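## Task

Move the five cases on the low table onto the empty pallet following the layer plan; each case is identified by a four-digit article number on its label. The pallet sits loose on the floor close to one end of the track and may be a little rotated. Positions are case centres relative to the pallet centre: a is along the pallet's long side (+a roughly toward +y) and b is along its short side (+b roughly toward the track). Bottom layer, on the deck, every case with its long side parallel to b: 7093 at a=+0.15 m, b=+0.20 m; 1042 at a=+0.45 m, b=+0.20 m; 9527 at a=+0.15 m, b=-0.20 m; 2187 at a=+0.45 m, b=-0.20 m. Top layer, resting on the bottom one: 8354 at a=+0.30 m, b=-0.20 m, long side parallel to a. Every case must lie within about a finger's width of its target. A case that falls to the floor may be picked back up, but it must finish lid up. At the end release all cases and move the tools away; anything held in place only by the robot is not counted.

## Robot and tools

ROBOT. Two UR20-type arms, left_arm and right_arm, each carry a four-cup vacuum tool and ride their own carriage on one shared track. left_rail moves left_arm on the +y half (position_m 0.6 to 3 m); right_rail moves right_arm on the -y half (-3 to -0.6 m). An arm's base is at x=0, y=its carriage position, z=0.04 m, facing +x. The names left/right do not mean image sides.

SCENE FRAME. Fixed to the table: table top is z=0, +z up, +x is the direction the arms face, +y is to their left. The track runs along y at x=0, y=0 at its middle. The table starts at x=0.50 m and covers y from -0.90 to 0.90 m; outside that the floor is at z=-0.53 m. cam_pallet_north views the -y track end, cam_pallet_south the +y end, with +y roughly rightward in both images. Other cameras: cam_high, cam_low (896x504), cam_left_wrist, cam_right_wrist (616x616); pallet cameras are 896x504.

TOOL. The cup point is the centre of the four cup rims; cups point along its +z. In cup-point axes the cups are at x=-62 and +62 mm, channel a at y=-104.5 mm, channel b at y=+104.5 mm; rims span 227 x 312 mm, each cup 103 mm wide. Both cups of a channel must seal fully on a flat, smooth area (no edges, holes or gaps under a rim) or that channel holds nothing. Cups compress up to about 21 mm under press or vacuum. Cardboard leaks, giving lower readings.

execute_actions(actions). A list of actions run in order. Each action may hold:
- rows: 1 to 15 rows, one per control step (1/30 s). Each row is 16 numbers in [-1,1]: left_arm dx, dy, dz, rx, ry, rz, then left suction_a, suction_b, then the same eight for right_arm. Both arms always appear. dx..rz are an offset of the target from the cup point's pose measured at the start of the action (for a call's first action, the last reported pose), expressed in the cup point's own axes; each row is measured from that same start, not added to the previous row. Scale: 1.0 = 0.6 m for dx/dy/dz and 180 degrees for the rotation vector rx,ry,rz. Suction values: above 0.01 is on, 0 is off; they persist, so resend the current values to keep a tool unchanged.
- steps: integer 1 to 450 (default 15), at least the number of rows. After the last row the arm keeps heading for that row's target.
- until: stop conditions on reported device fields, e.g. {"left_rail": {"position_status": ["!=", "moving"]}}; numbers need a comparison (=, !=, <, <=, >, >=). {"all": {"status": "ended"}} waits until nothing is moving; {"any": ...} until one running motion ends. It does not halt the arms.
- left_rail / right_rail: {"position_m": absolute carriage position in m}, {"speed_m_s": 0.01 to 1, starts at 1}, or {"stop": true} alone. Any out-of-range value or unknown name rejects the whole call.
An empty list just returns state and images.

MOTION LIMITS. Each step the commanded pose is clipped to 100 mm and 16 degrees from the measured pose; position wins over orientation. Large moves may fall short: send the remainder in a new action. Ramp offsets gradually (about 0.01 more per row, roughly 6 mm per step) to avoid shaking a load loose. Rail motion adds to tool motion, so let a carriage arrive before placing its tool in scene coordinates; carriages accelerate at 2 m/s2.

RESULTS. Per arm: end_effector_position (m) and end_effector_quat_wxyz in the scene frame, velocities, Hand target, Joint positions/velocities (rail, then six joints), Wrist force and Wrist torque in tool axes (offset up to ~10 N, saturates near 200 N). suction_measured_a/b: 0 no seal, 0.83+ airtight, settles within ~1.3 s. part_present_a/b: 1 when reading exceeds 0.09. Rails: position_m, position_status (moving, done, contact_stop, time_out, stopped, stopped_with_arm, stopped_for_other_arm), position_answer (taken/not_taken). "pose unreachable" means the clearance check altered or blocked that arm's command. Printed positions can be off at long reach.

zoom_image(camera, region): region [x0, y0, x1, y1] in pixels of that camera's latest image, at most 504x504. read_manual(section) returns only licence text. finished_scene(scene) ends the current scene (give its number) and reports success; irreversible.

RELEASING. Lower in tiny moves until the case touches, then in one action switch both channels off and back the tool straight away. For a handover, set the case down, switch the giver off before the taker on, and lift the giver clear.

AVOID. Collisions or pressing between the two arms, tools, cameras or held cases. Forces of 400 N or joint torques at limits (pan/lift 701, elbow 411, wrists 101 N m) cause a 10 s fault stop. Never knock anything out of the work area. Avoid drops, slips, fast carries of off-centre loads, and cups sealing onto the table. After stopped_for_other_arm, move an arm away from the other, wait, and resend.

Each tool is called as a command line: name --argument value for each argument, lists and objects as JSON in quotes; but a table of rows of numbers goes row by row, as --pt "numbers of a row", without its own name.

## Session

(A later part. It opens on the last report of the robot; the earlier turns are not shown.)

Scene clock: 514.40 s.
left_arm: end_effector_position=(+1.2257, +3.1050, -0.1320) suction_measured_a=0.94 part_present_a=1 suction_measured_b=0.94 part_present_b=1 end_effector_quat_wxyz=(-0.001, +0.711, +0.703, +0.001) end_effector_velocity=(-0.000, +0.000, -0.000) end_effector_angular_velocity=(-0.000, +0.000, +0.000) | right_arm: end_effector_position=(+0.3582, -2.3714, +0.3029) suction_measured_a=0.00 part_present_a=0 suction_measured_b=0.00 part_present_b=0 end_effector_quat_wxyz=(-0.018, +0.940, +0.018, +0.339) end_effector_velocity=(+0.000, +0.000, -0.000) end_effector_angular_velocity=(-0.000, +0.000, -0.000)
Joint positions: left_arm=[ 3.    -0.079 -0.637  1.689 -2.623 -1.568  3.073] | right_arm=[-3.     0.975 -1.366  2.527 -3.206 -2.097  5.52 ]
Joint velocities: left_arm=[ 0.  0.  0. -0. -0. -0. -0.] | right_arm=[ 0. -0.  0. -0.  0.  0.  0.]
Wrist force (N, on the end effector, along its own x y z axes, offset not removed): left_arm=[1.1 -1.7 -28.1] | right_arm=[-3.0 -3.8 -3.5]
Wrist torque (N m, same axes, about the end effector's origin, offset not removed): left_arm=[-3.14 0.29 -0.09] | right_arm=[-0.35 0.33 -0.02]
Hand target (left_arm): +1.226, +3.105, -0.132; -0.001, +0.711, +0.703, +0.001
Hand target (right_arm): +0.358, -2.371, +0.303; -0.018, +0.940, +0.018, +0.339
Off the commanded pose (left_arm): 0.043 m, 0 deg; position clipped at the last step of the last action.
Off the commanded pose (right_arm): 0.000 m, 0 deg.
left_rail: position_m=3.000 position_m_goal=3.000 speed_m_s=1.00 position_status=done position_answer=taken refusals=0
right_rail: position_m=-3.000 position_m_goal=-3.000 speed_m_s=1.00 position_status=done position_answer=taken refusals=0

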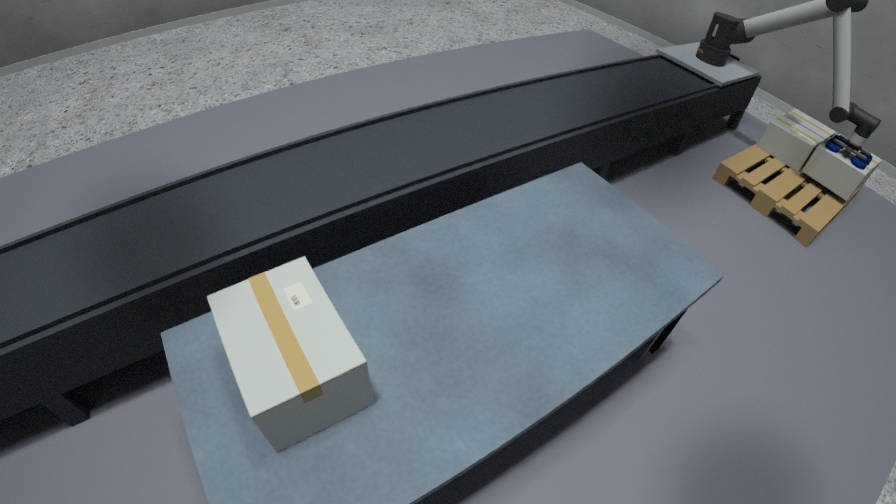

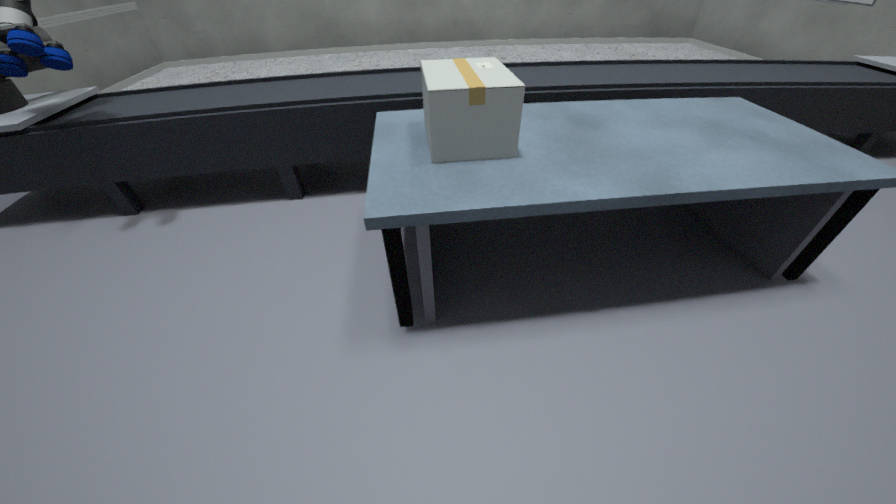

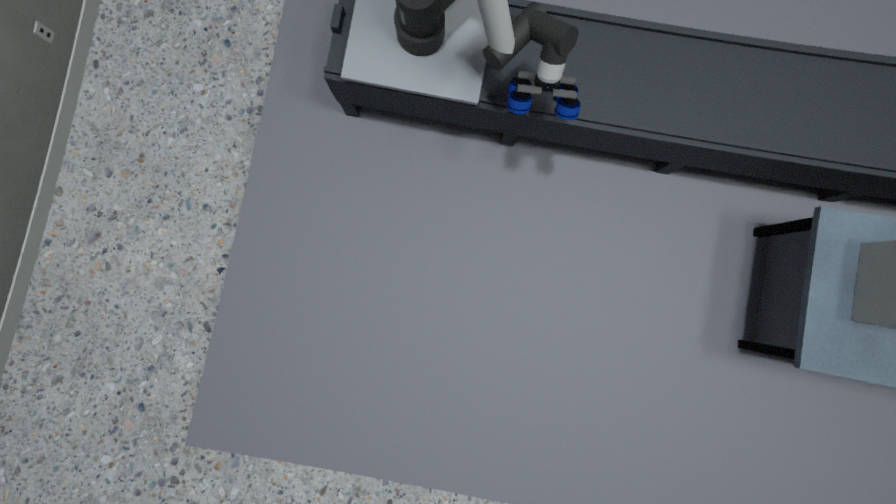

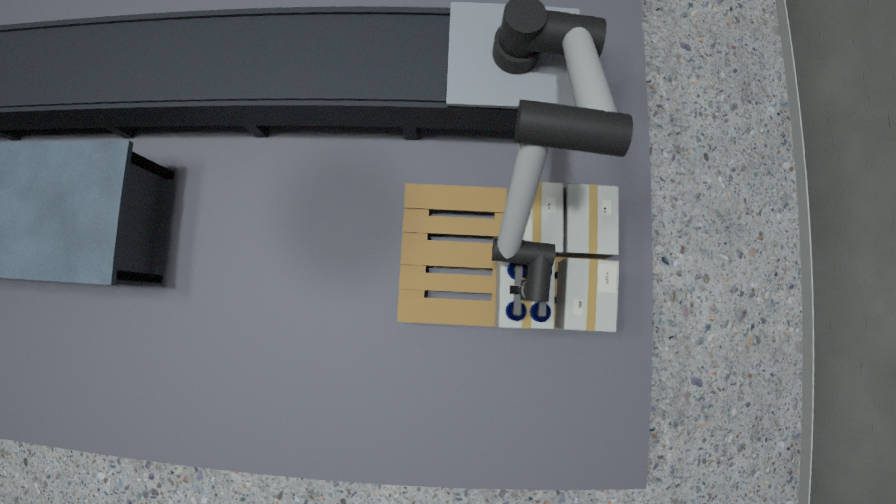

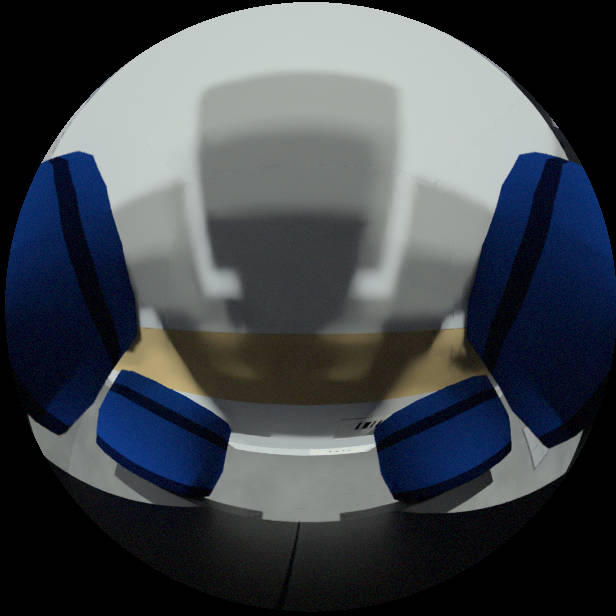

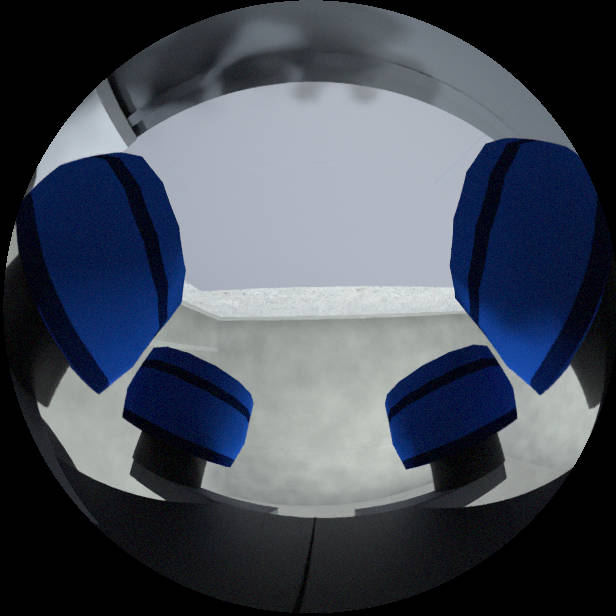

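execute_actions --actions '[{"rows": [[0.01,-0.001,0.007,0,0,0,1,1,0,0,0,0,0,0,0,0],[0.028,-0.002,0.018,0,0,0,1,1,0,0,0,0,0,0,0,0],[0.052,-0.003,0.034,0,0,0,1,1,0,0,0,0,0,0,0,0],[0.083,-0.004,0.055,-0.0004,-0.0004,0,1,1,0,0,0,0,0,0,0,0]], "steps": 4}]'

Scene clock: 516.80 s.
left_arm: end_effector_position=(+1.2254, +3.1112, -0.1360) suction_measured_a=0.94 part_present_a=1 suction_measured_b=0.94 part_present_b=1 end_effector_quat_wxyz=(-0.001, +0.711, +0.703, +0.001) end_effector_velocity=(-0.008, +0.149, -0.094) end_effector_angular_velocity=(-0.000, -0.003, +0.000) | right_arm: end_effector_position=(+0.3582, -2.3714, +0.3029) suction_measured_a=0.00 part_present_a=0 suction_measured_b=0.00 part_present_b=0 end_effector_quat_wxyz=(-0.018, +0.940, +0.018, +0.339) end_effector_velocity=(-0.000, +0.000, +0.000) end_effector_angular_velocity=(+0.000, -0.000, +0.000)
Joint positions: left_arm=[ 3.    -0.074 -0.633  1.688 -2.626 -1.568  3.078] | right_arm=[-3.     0.975 -1.366  2.527 -3.206 -2.097  5.52 ]
Joint velocities: left_arm=[ 0.     0.122  0.099 -0.027 -0.076 -0.     0.122] | right_arm=[ 0.  0. -0.  0. -0.  0. -0.]
Wrist force (N, on the end effector, along its own x y z axes, offset not removed): left_arm=[-19.7 1.9 -48.9] | right_arm=[-3.9 -2.7 -1.3]
Wrist torque (N m, same axes, about the end effector's origin, offset not removed): left_arm=[-2.58 -0.92 -0.55] | right_arm=[-0.27 0.52 -0.21]
Hand target (left_arm): +1.221, +3.154, -0.164; -0.000, +0.711, +0.704, +0.001
Hand target (right_arm): +0.358, -2.371, +0.303; -0.018, +0.940, +0.018, +0.339
Off the commanded pose (left_arm): 0.052 m, 0 deg.
Off the commanded pose (right_arm): 0.000 m, 0 deg.
left_rail: position_m=3.000 position_m_goal=3.000 speed_m_s=1.00 position_status=done position_answer=taken refusals=0
right_rail: position_m=-3.000 position_m_goal=-3.000 speed_m_s=1.00 position_status=done position_answer=taken refusals=0

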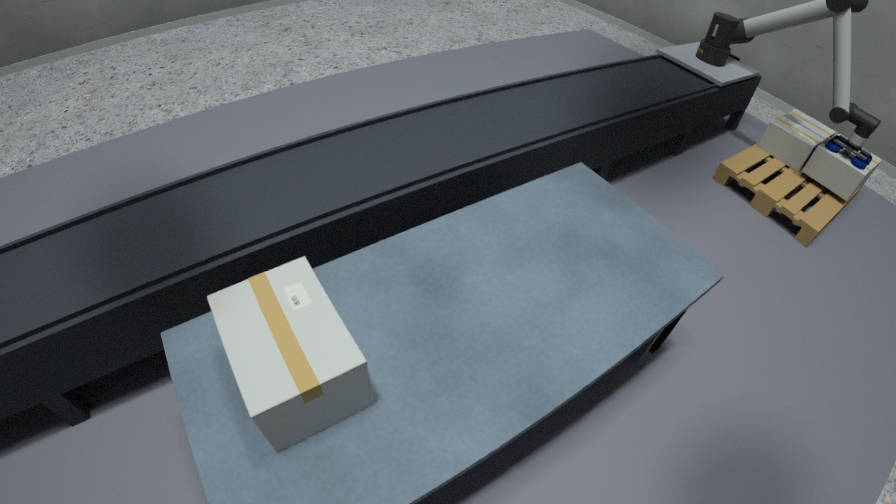

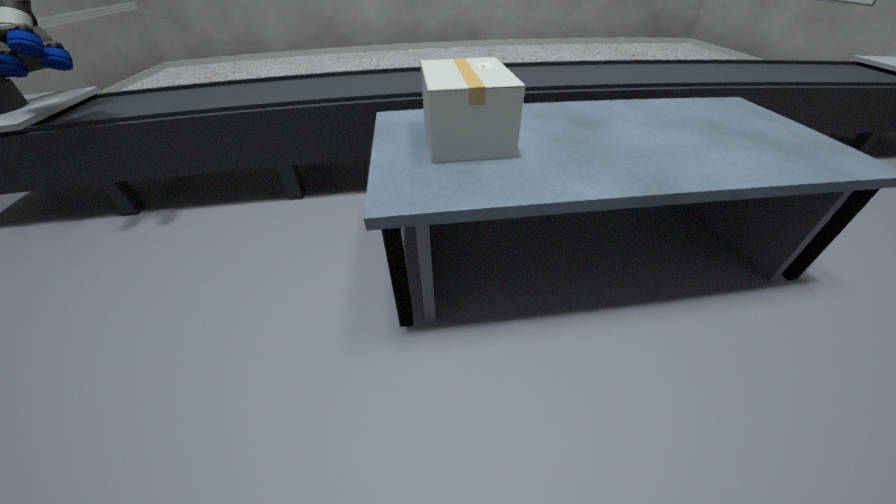

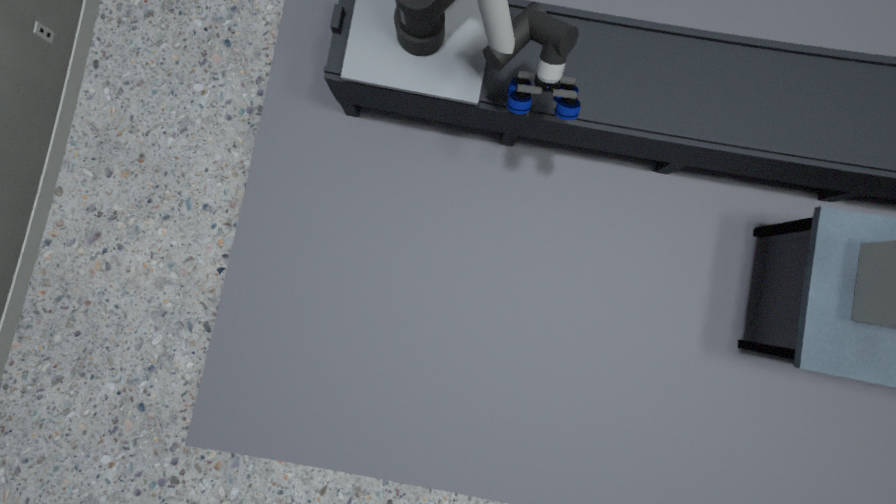

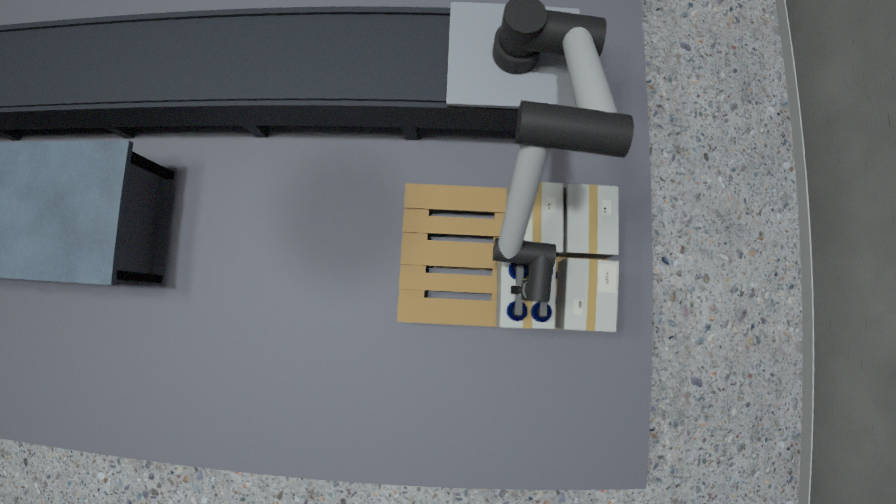

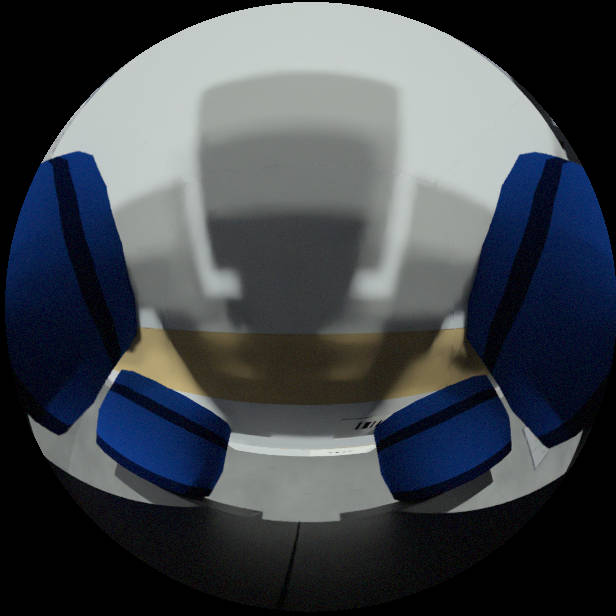

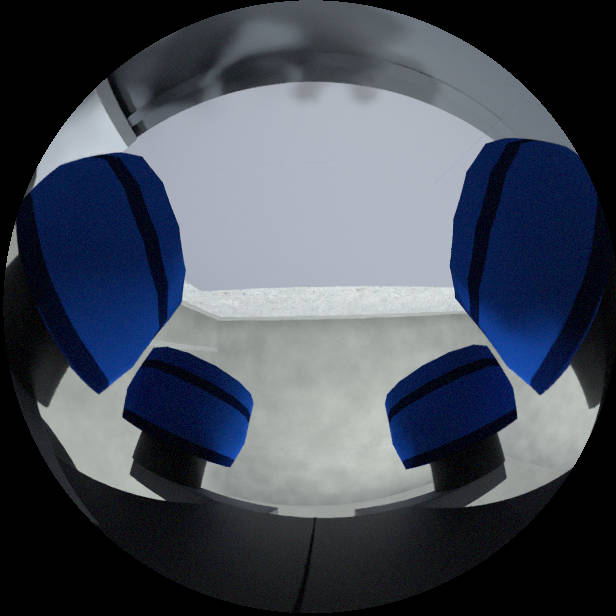

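execute_actions --actions '[]'

zoom_image --camera "cam_pallet_south" --region '[470, 160, 650, 350]'

Scene clock: 523.13 s.
left_arm: end_effector_position=(+1.2214, +3.1539, -0.1638) suction_measured_a=0.94 part_present_a=1 suction_measured_b=0.94 part_present_b=1 end_effector_quat_wxyz=(-0.000, +0.711, +0.704, +0.001) end_effector_velocity=(-0.000, +0.000, -0.000) end_effector_angular_velocity=(+0.000, +0.000, +0.000) | right_arm: end_effector_position=(+0.3582, -2.3714, +0.3029) suction_measured_a=0.00 part_present_a=0 suction_measured_b=0.00 part_present_b=0 end_effector_quat_wxyz=(-0.018, +0.940, +0.018, +0.339) end_effector_velocity=(-0.000, +0.000, -0.000) end_effector_angular_velocity=(-0.000, +0.000, -0.000)
Joint positions: left_arm=[ 3.    -0.039 -0.604  1.681 -2.649 -1.569  3.112] | right_arm=[-3.     0.975 -1.366  2.527 -3.206 -2.097  5.52 ]
Joint velocities: left_arm=[ 0.  0.  0.  0.  0.  0. -0.] | right_arm=[ 0.  0.  0. -0.  0. -0.  0.]
Wrist force (N, on the end effector, along its own x y z axes, offset not removed): left_arm=[1.0 1.2 -29.3] | right_arm=[-5.5 -1.1 -1.5]
Wrist torque (N m, same axes, about the end effector's origin, offset not removed): left_arm=[-2.61 0.22 0.01] | right_arm=[-0.15 0.70 -0.05]
Hand target (left_arm): +1.221, +3.154, -0.164; -0.000, +0.711, +0.704, +0.001
Hand target (right_arm): +0.358, -2.371, +0.303; -0.018, +0.940, +0.018, +0.339
Off the commanded pose (left_arm): 0.003 m, 0 deg.
Off the commanded pose (right_arm): 0.000 m, 0 deg.
left_rail: position_m=3.000 position_m_goal=3.000 speed_m_s=1.00 position_status=done position_answer=taken refusals=0
right_rail: position_m=-3.000 position_m_goal=-3.000 speed_m_s=1.00 position_status=done position_answer=taken refusals=0

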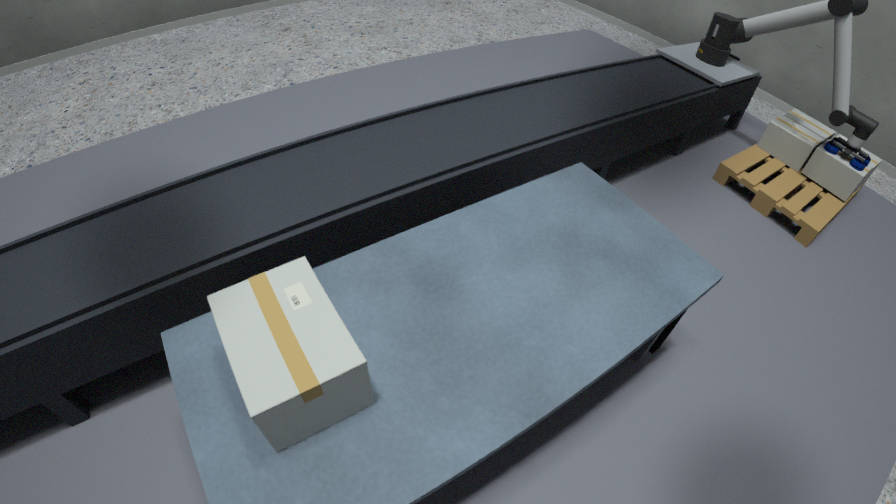

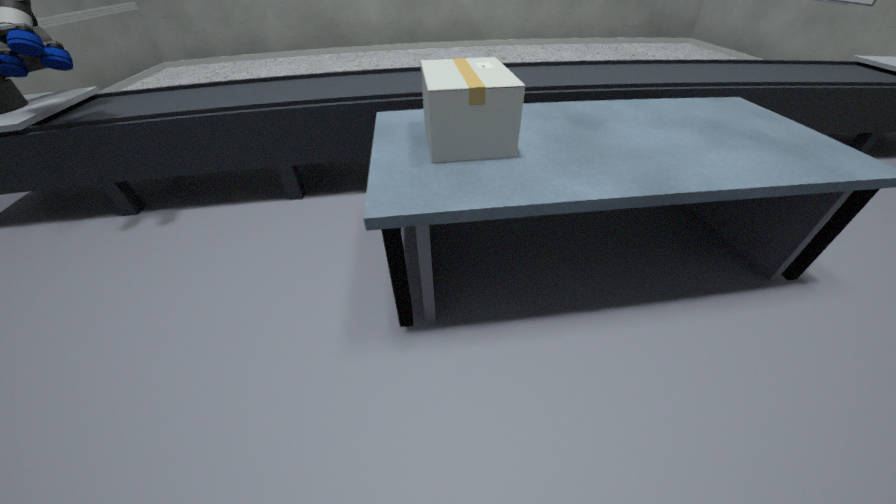

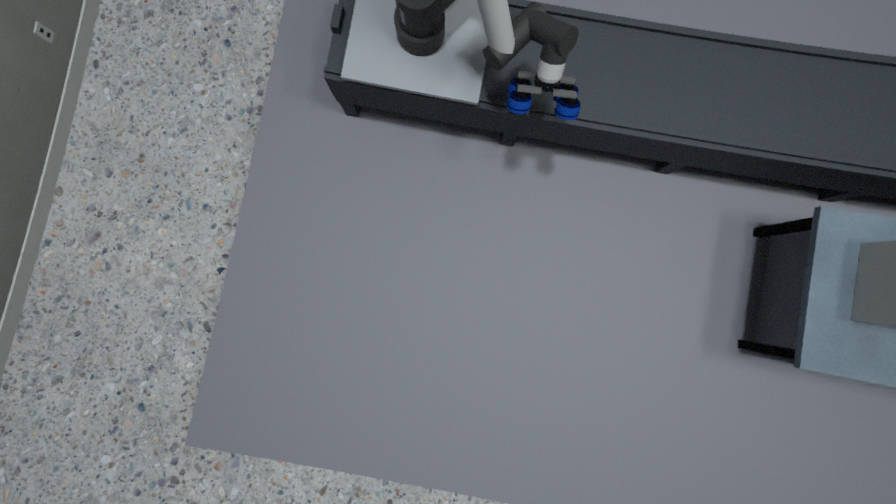

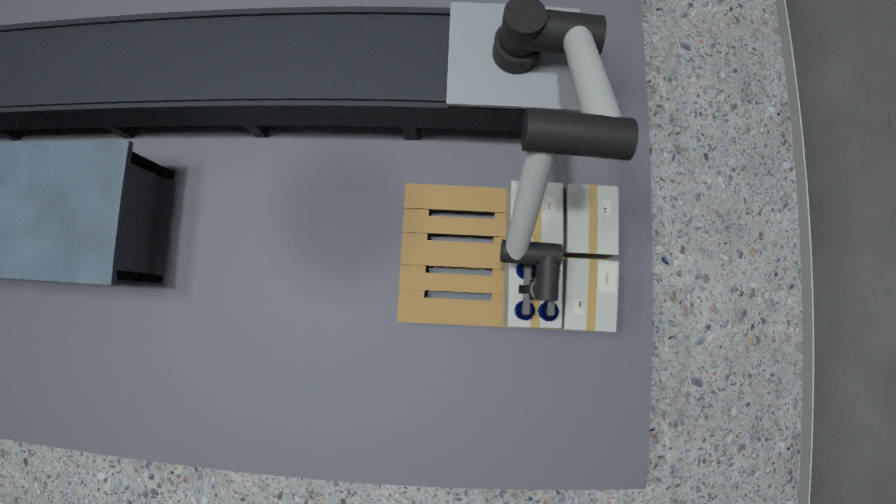

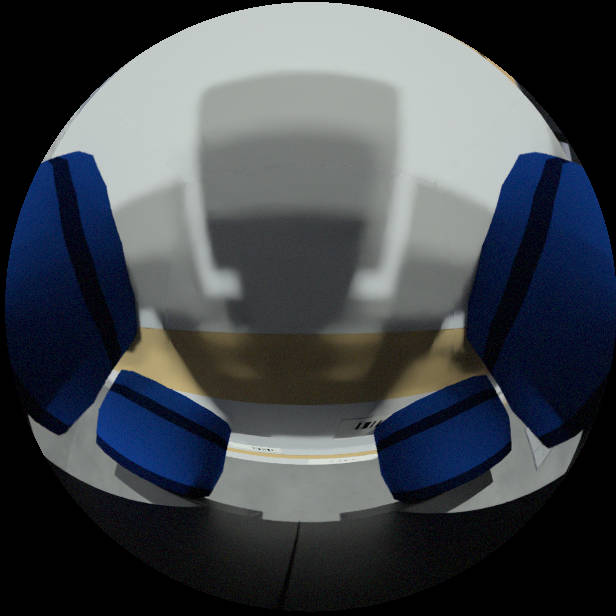

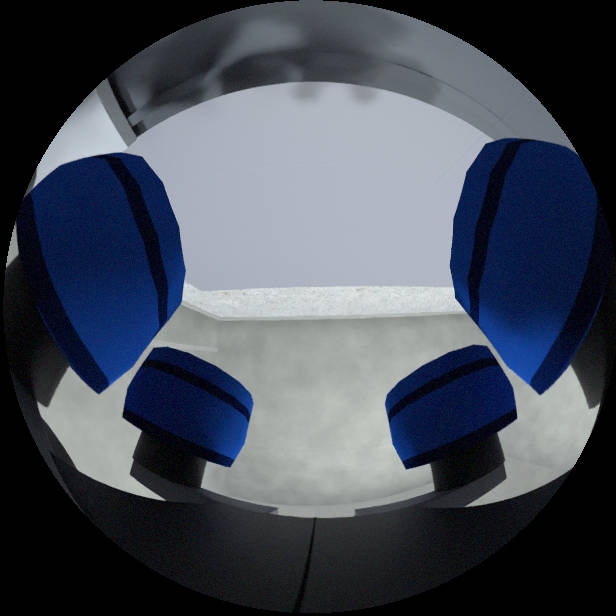

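Region (470, 160, 650, 350) of cam_pallet_south's 896x504 image, scaled by 2.653, with more detail than that image has; it fills the left 477 columns of this view, and the rest is white.

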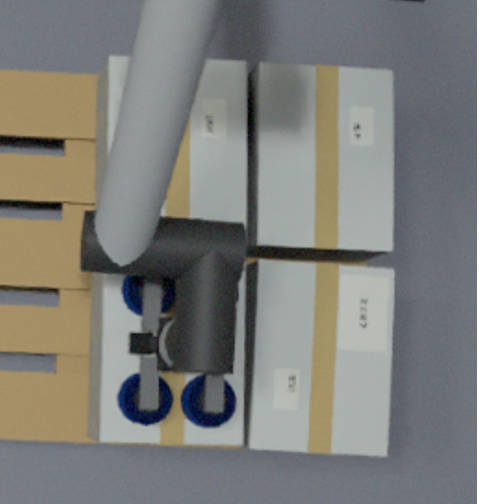

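zoom_image --camera "cam_pallet_south" --region '[495, 240, 625, 345]'

Region (495, 240, 625, 345) of cam_pallet_south's 896x504 image, scaled by 3.877, with more detail than that image has; it fills the top 407 rows of this view, and the rest is white.

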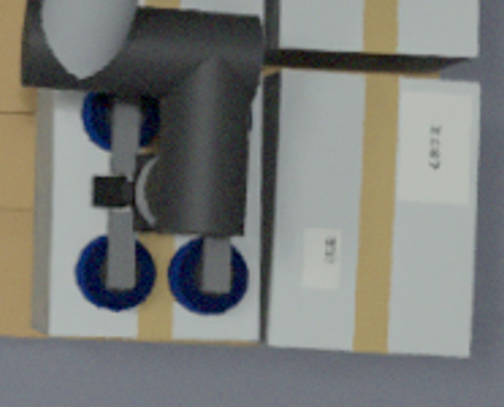

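execute_actions --actions '[{"rows": [[-0.001,0,0.005,0,0,0,1,1,0,0,0,0,0,0,0,0],[-0.002,0.001,0.011,0,0,0,1,1,0,0,0,0,0,0,0,0],[-0.0033,0.0015,0.017,0,0,0,1,1,0,0,0,0,0,0,0,0]], "steps": 3}]'

Scene clock: 537.03 s.
left_arm: end_effector_position=(+1.2215, +3.1538, -0.1648) suction_measured_a=0.94 part_present_a=1 suction_measured_b=0.94 part_present_b=1 end_effector_quat_wxyz=(-0.000, +0.711, +0.704, +0.001) end_effector_velocity=(+0.003, -0.005, -0.032) end_effector_angular_velocity=(-0.000, -0.001, -0.003) | right_arm: end_effector_position=(+0.3582, -2.3714, +0.3029) suction_measured_a=0.00 part_present_a=0 suction_measured_b=0.00 part_present_b=0 end_effector_quat_wxyz=(-0.018, +0.940, +0.018, +0.339) end_effector_velocity=(-0.000, +0.000, +0.000) end_effector_angular_velocity=(+0.000, -0.000, -0.000)
Joint positions: left_arm=[ 3.    -0.039 -0.603  1.681 -2.649 -1.569  3.112] | right_arm=[-3.     0.975 -1.366  2.527 -3.206 -2.097  5.52 ]
Joint velocities: left_arm=[ 0.    -0.004  0.035 -0.012 -0.024 -0.    -0.001] | right_arm=[ 0.  0. -0.  0. -0. -0.  0.]
Wrist force (N, on the end effector, along its own x y z axes, offset not removed): left_arm=[7.2 1.0 -37.8] | right_arm=[-4.0 0.4 -0.1]
Wrist torque (N m, same axes, about the end effector's origin, offset not removed): left_arm=[-2.84 -0.27 -0.22] | right_arm=[0.15 0.51 -0.01]
Hand target (left_arm): +1.222, +3.152, -0.174; -0.000, +0.711, +0.704, +0.001
Hand target (right_arm): +0.358, -2.371, +0.303; -0.018, +0.940, +0.018, +0.339
Off the commanded pose (left_arm): 0.009 m, 0 deg.
Off the commanded pose (right_arm): 0.000 m, 0 deg.
left_rail: position_m=3.000 position_m_goal=3.000 speed_m_s=1.00 position_status=done position_answer=taken refusals=0
right_rail: position_m=-3.000 position_m_goal=-3.000 speed_m_s=1.00 position_status=done position_answer=taken refusals=0

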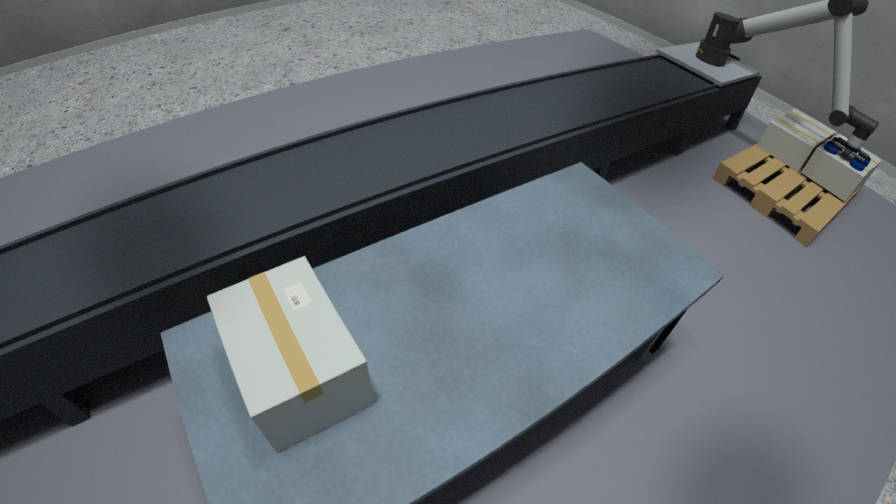

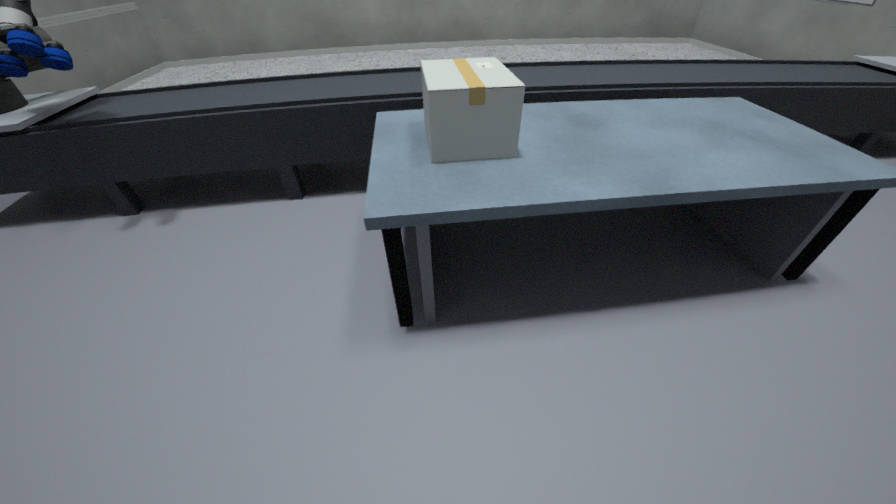

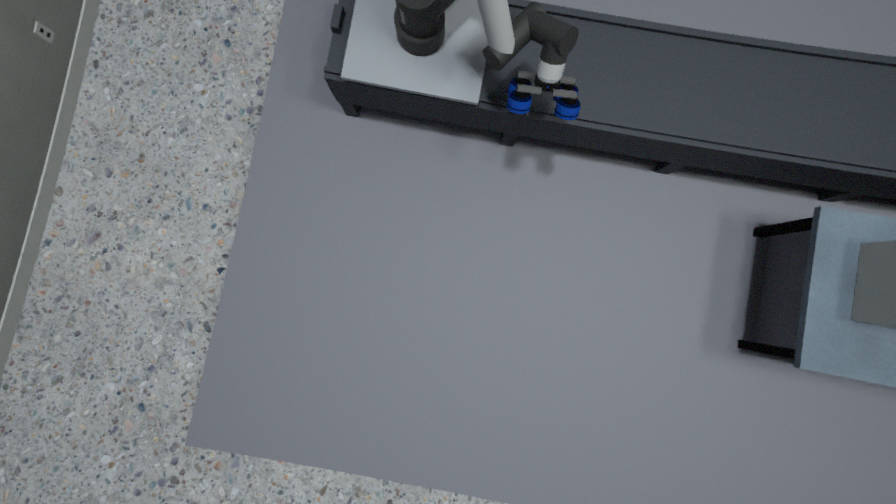

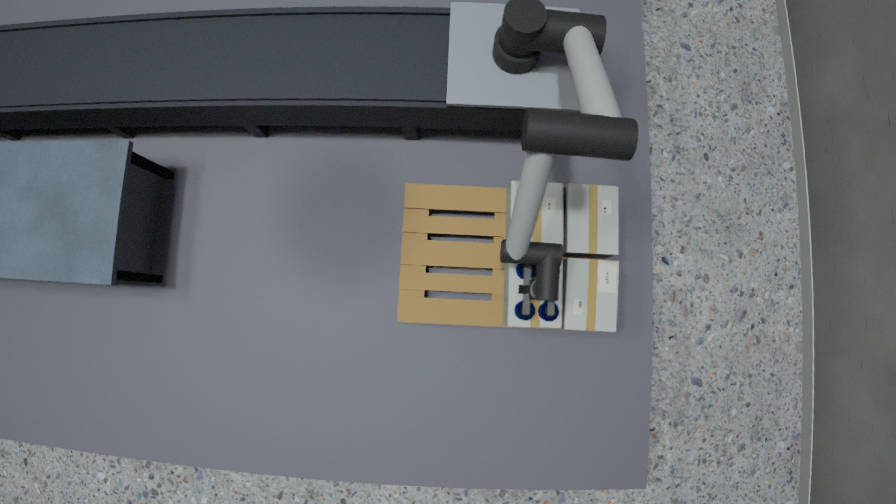

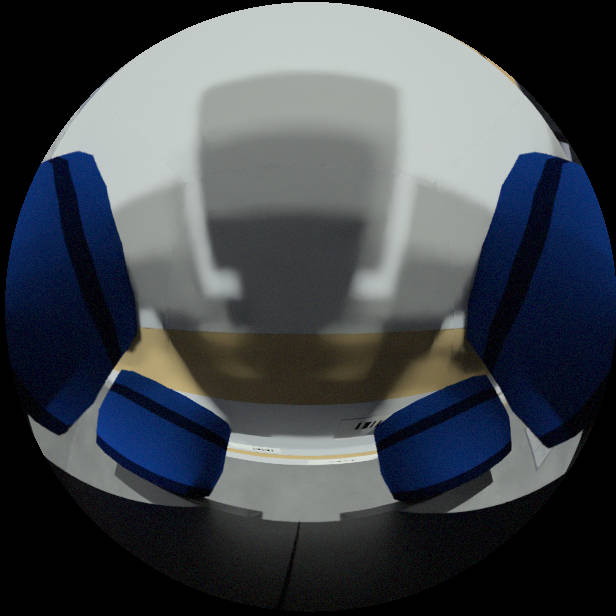

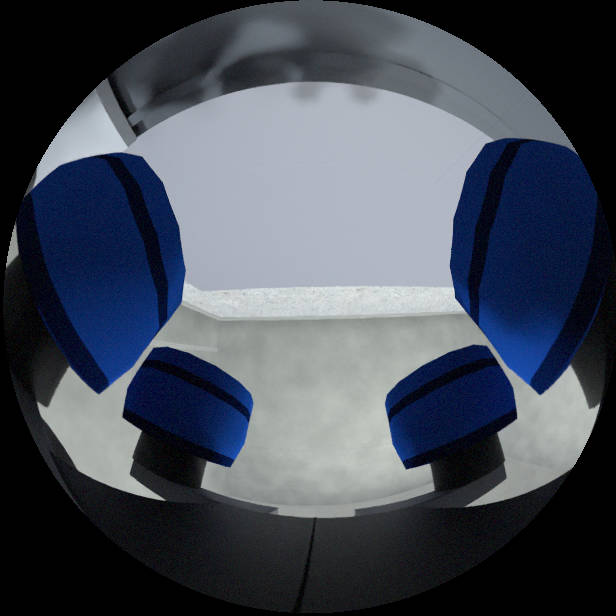

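execute_actions --actions '[]'

zoom_image --camera "cam_pallet_south" --region '[495, 240, 625, 345]'

Scene clock: 537.83 s.
left_arm: end_effector_position=(+1.2222, +3.1519, -0.1739) suction_measured_a=0.94 part_present_a=1 suction_measured_b=0.94 part_present_b=1 end_effector_quat_wxyz=(-0.000, +0.711, +0.704, +0.001) end_effector_velocity=(+0.000, -0.000, -0.000) end_effector_angular_velocity=(+0.000, +0.000, -0.000) | right_arm: end_effector_position=(+0.3582, -2.3714, +0.3029) suction_measured_a=0.00 part_present_a=0 suction_measured_b=0.00 part_present_b=0 end_effector_quat_wxyz=(-0.018, +0.940, +0.018, +0.339) end_effector_velocity=(-0.000, +0.000, +0.000) end_effector_angular_velocity=(+0.000, -0.000, +0.000)
Joint positions: left_arm=[ 3.    -0.041 -0.593  1.678 -2.656 -1.569  3.111] | right_arm=[-3.     0.975 -1.366  2.527 -3.206 -2.097  5.52 ]
Joint velocities: left_arm=[ 0. -0.  0. -0. -0.  0. -0.] | right_arm=[ 0.  0. -0.  0.  0. -0.  0.]
Wrist force (N, on the end effector, along its own x y z axes, offset not removed): left_arm=[2.5 2.6 -30.8] | right_arm=[-3.0 -2.1 0.4]
Wrist torque (N m, same axes, about the end effector's origin, offset not removed): left_arm=[-2.53 0.14 0.12] | right_arm=[-0.24 0.38 -0.19]
Hand target (left_arm): +1.222, +3.152, -0.174; -0.000, +0.711, +0.704, +0.001
Hand target (right_arm): +0.358, -2.371, +0.303; -0.018, +0.940, +0.018, +0.339
Off the commanded pose (left_arm): 0.000 m, 0 deg.
Off the commanded pose (right_arm): 0.000 m, 0 deg.
left_rail: position_m=3.000 position_m_goal=3.000 speed_m_s=1.00 position_status=done position_answer=taken refusals=0
right_rail: position_m=-3.000 position_m_goal=-3.000 speed_m_s=1.00 position_status=done position_answer=taken refusals=0

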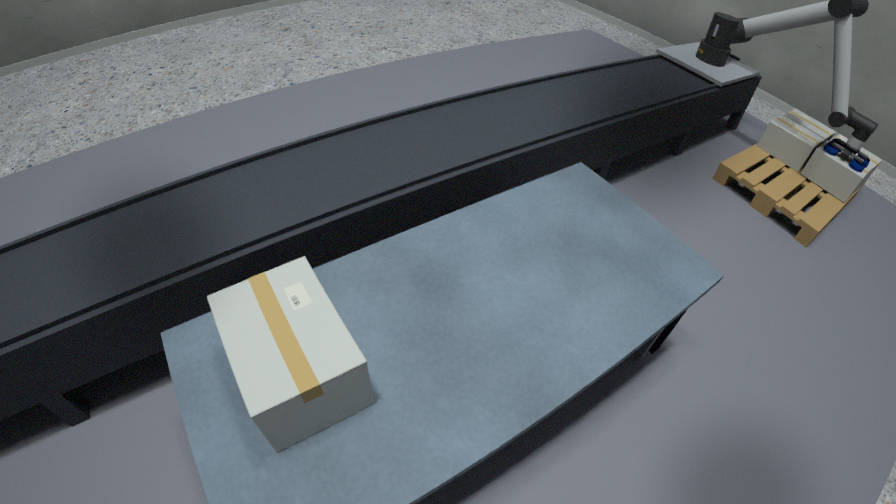

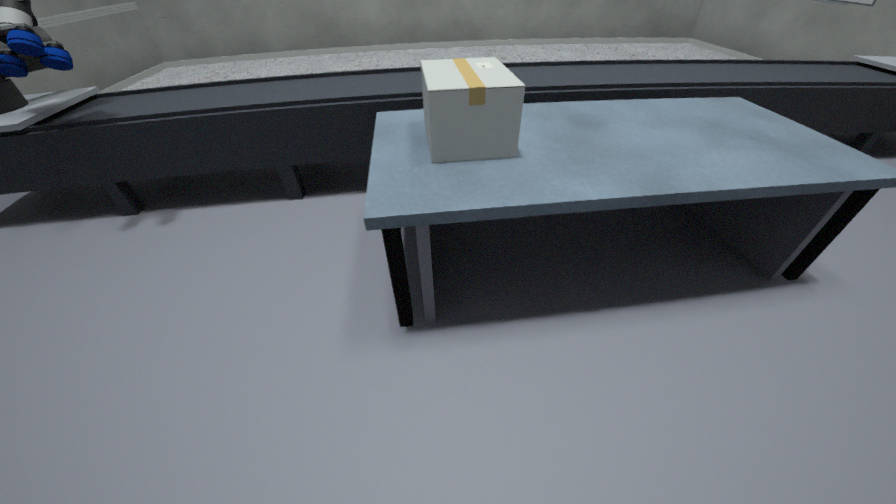

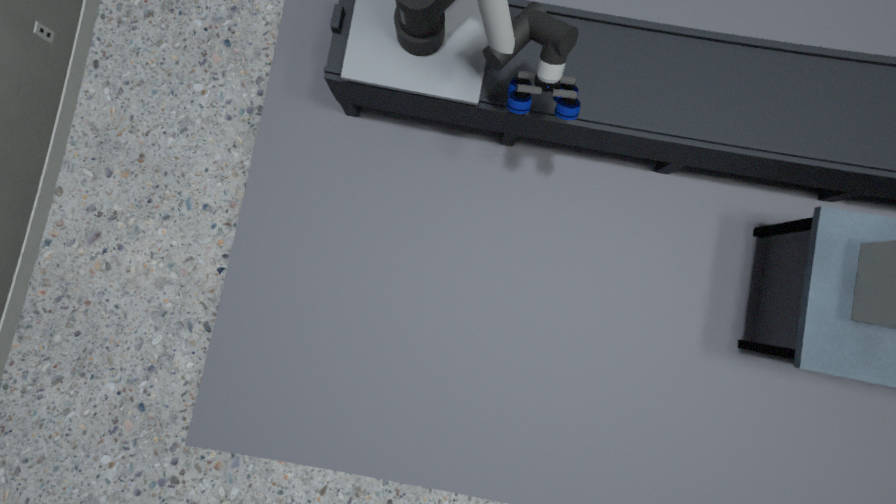

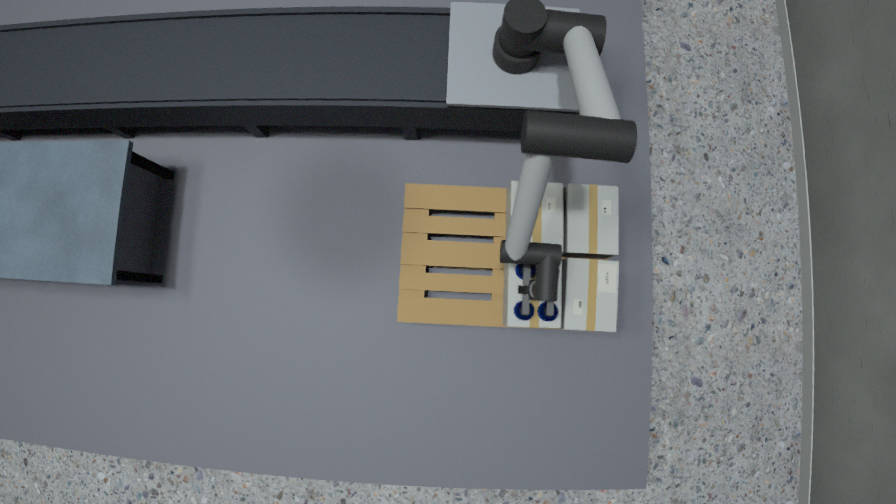

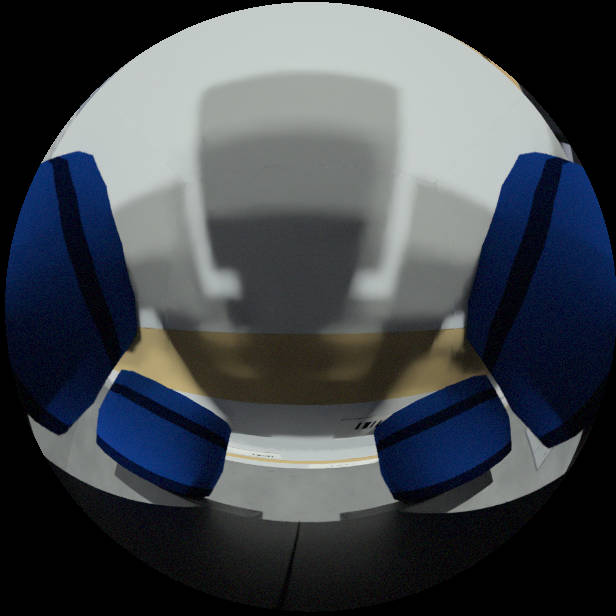

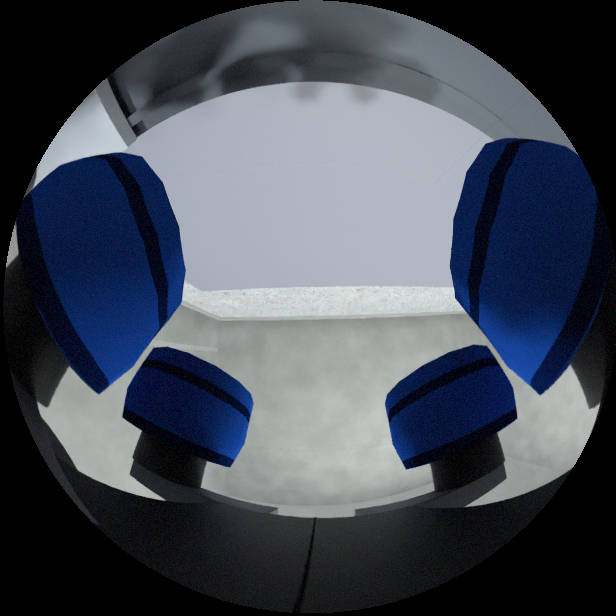

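Region (495, 240, 625, 345) of cam_pallet_south's 896x504 image, scaled by 3.877, with more detail than that image has; it fills the top 407 rows of this view, and the rest is white.

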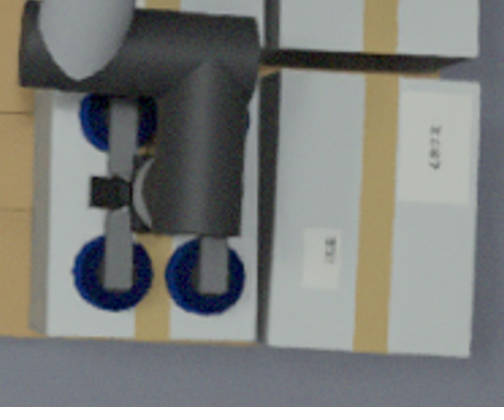

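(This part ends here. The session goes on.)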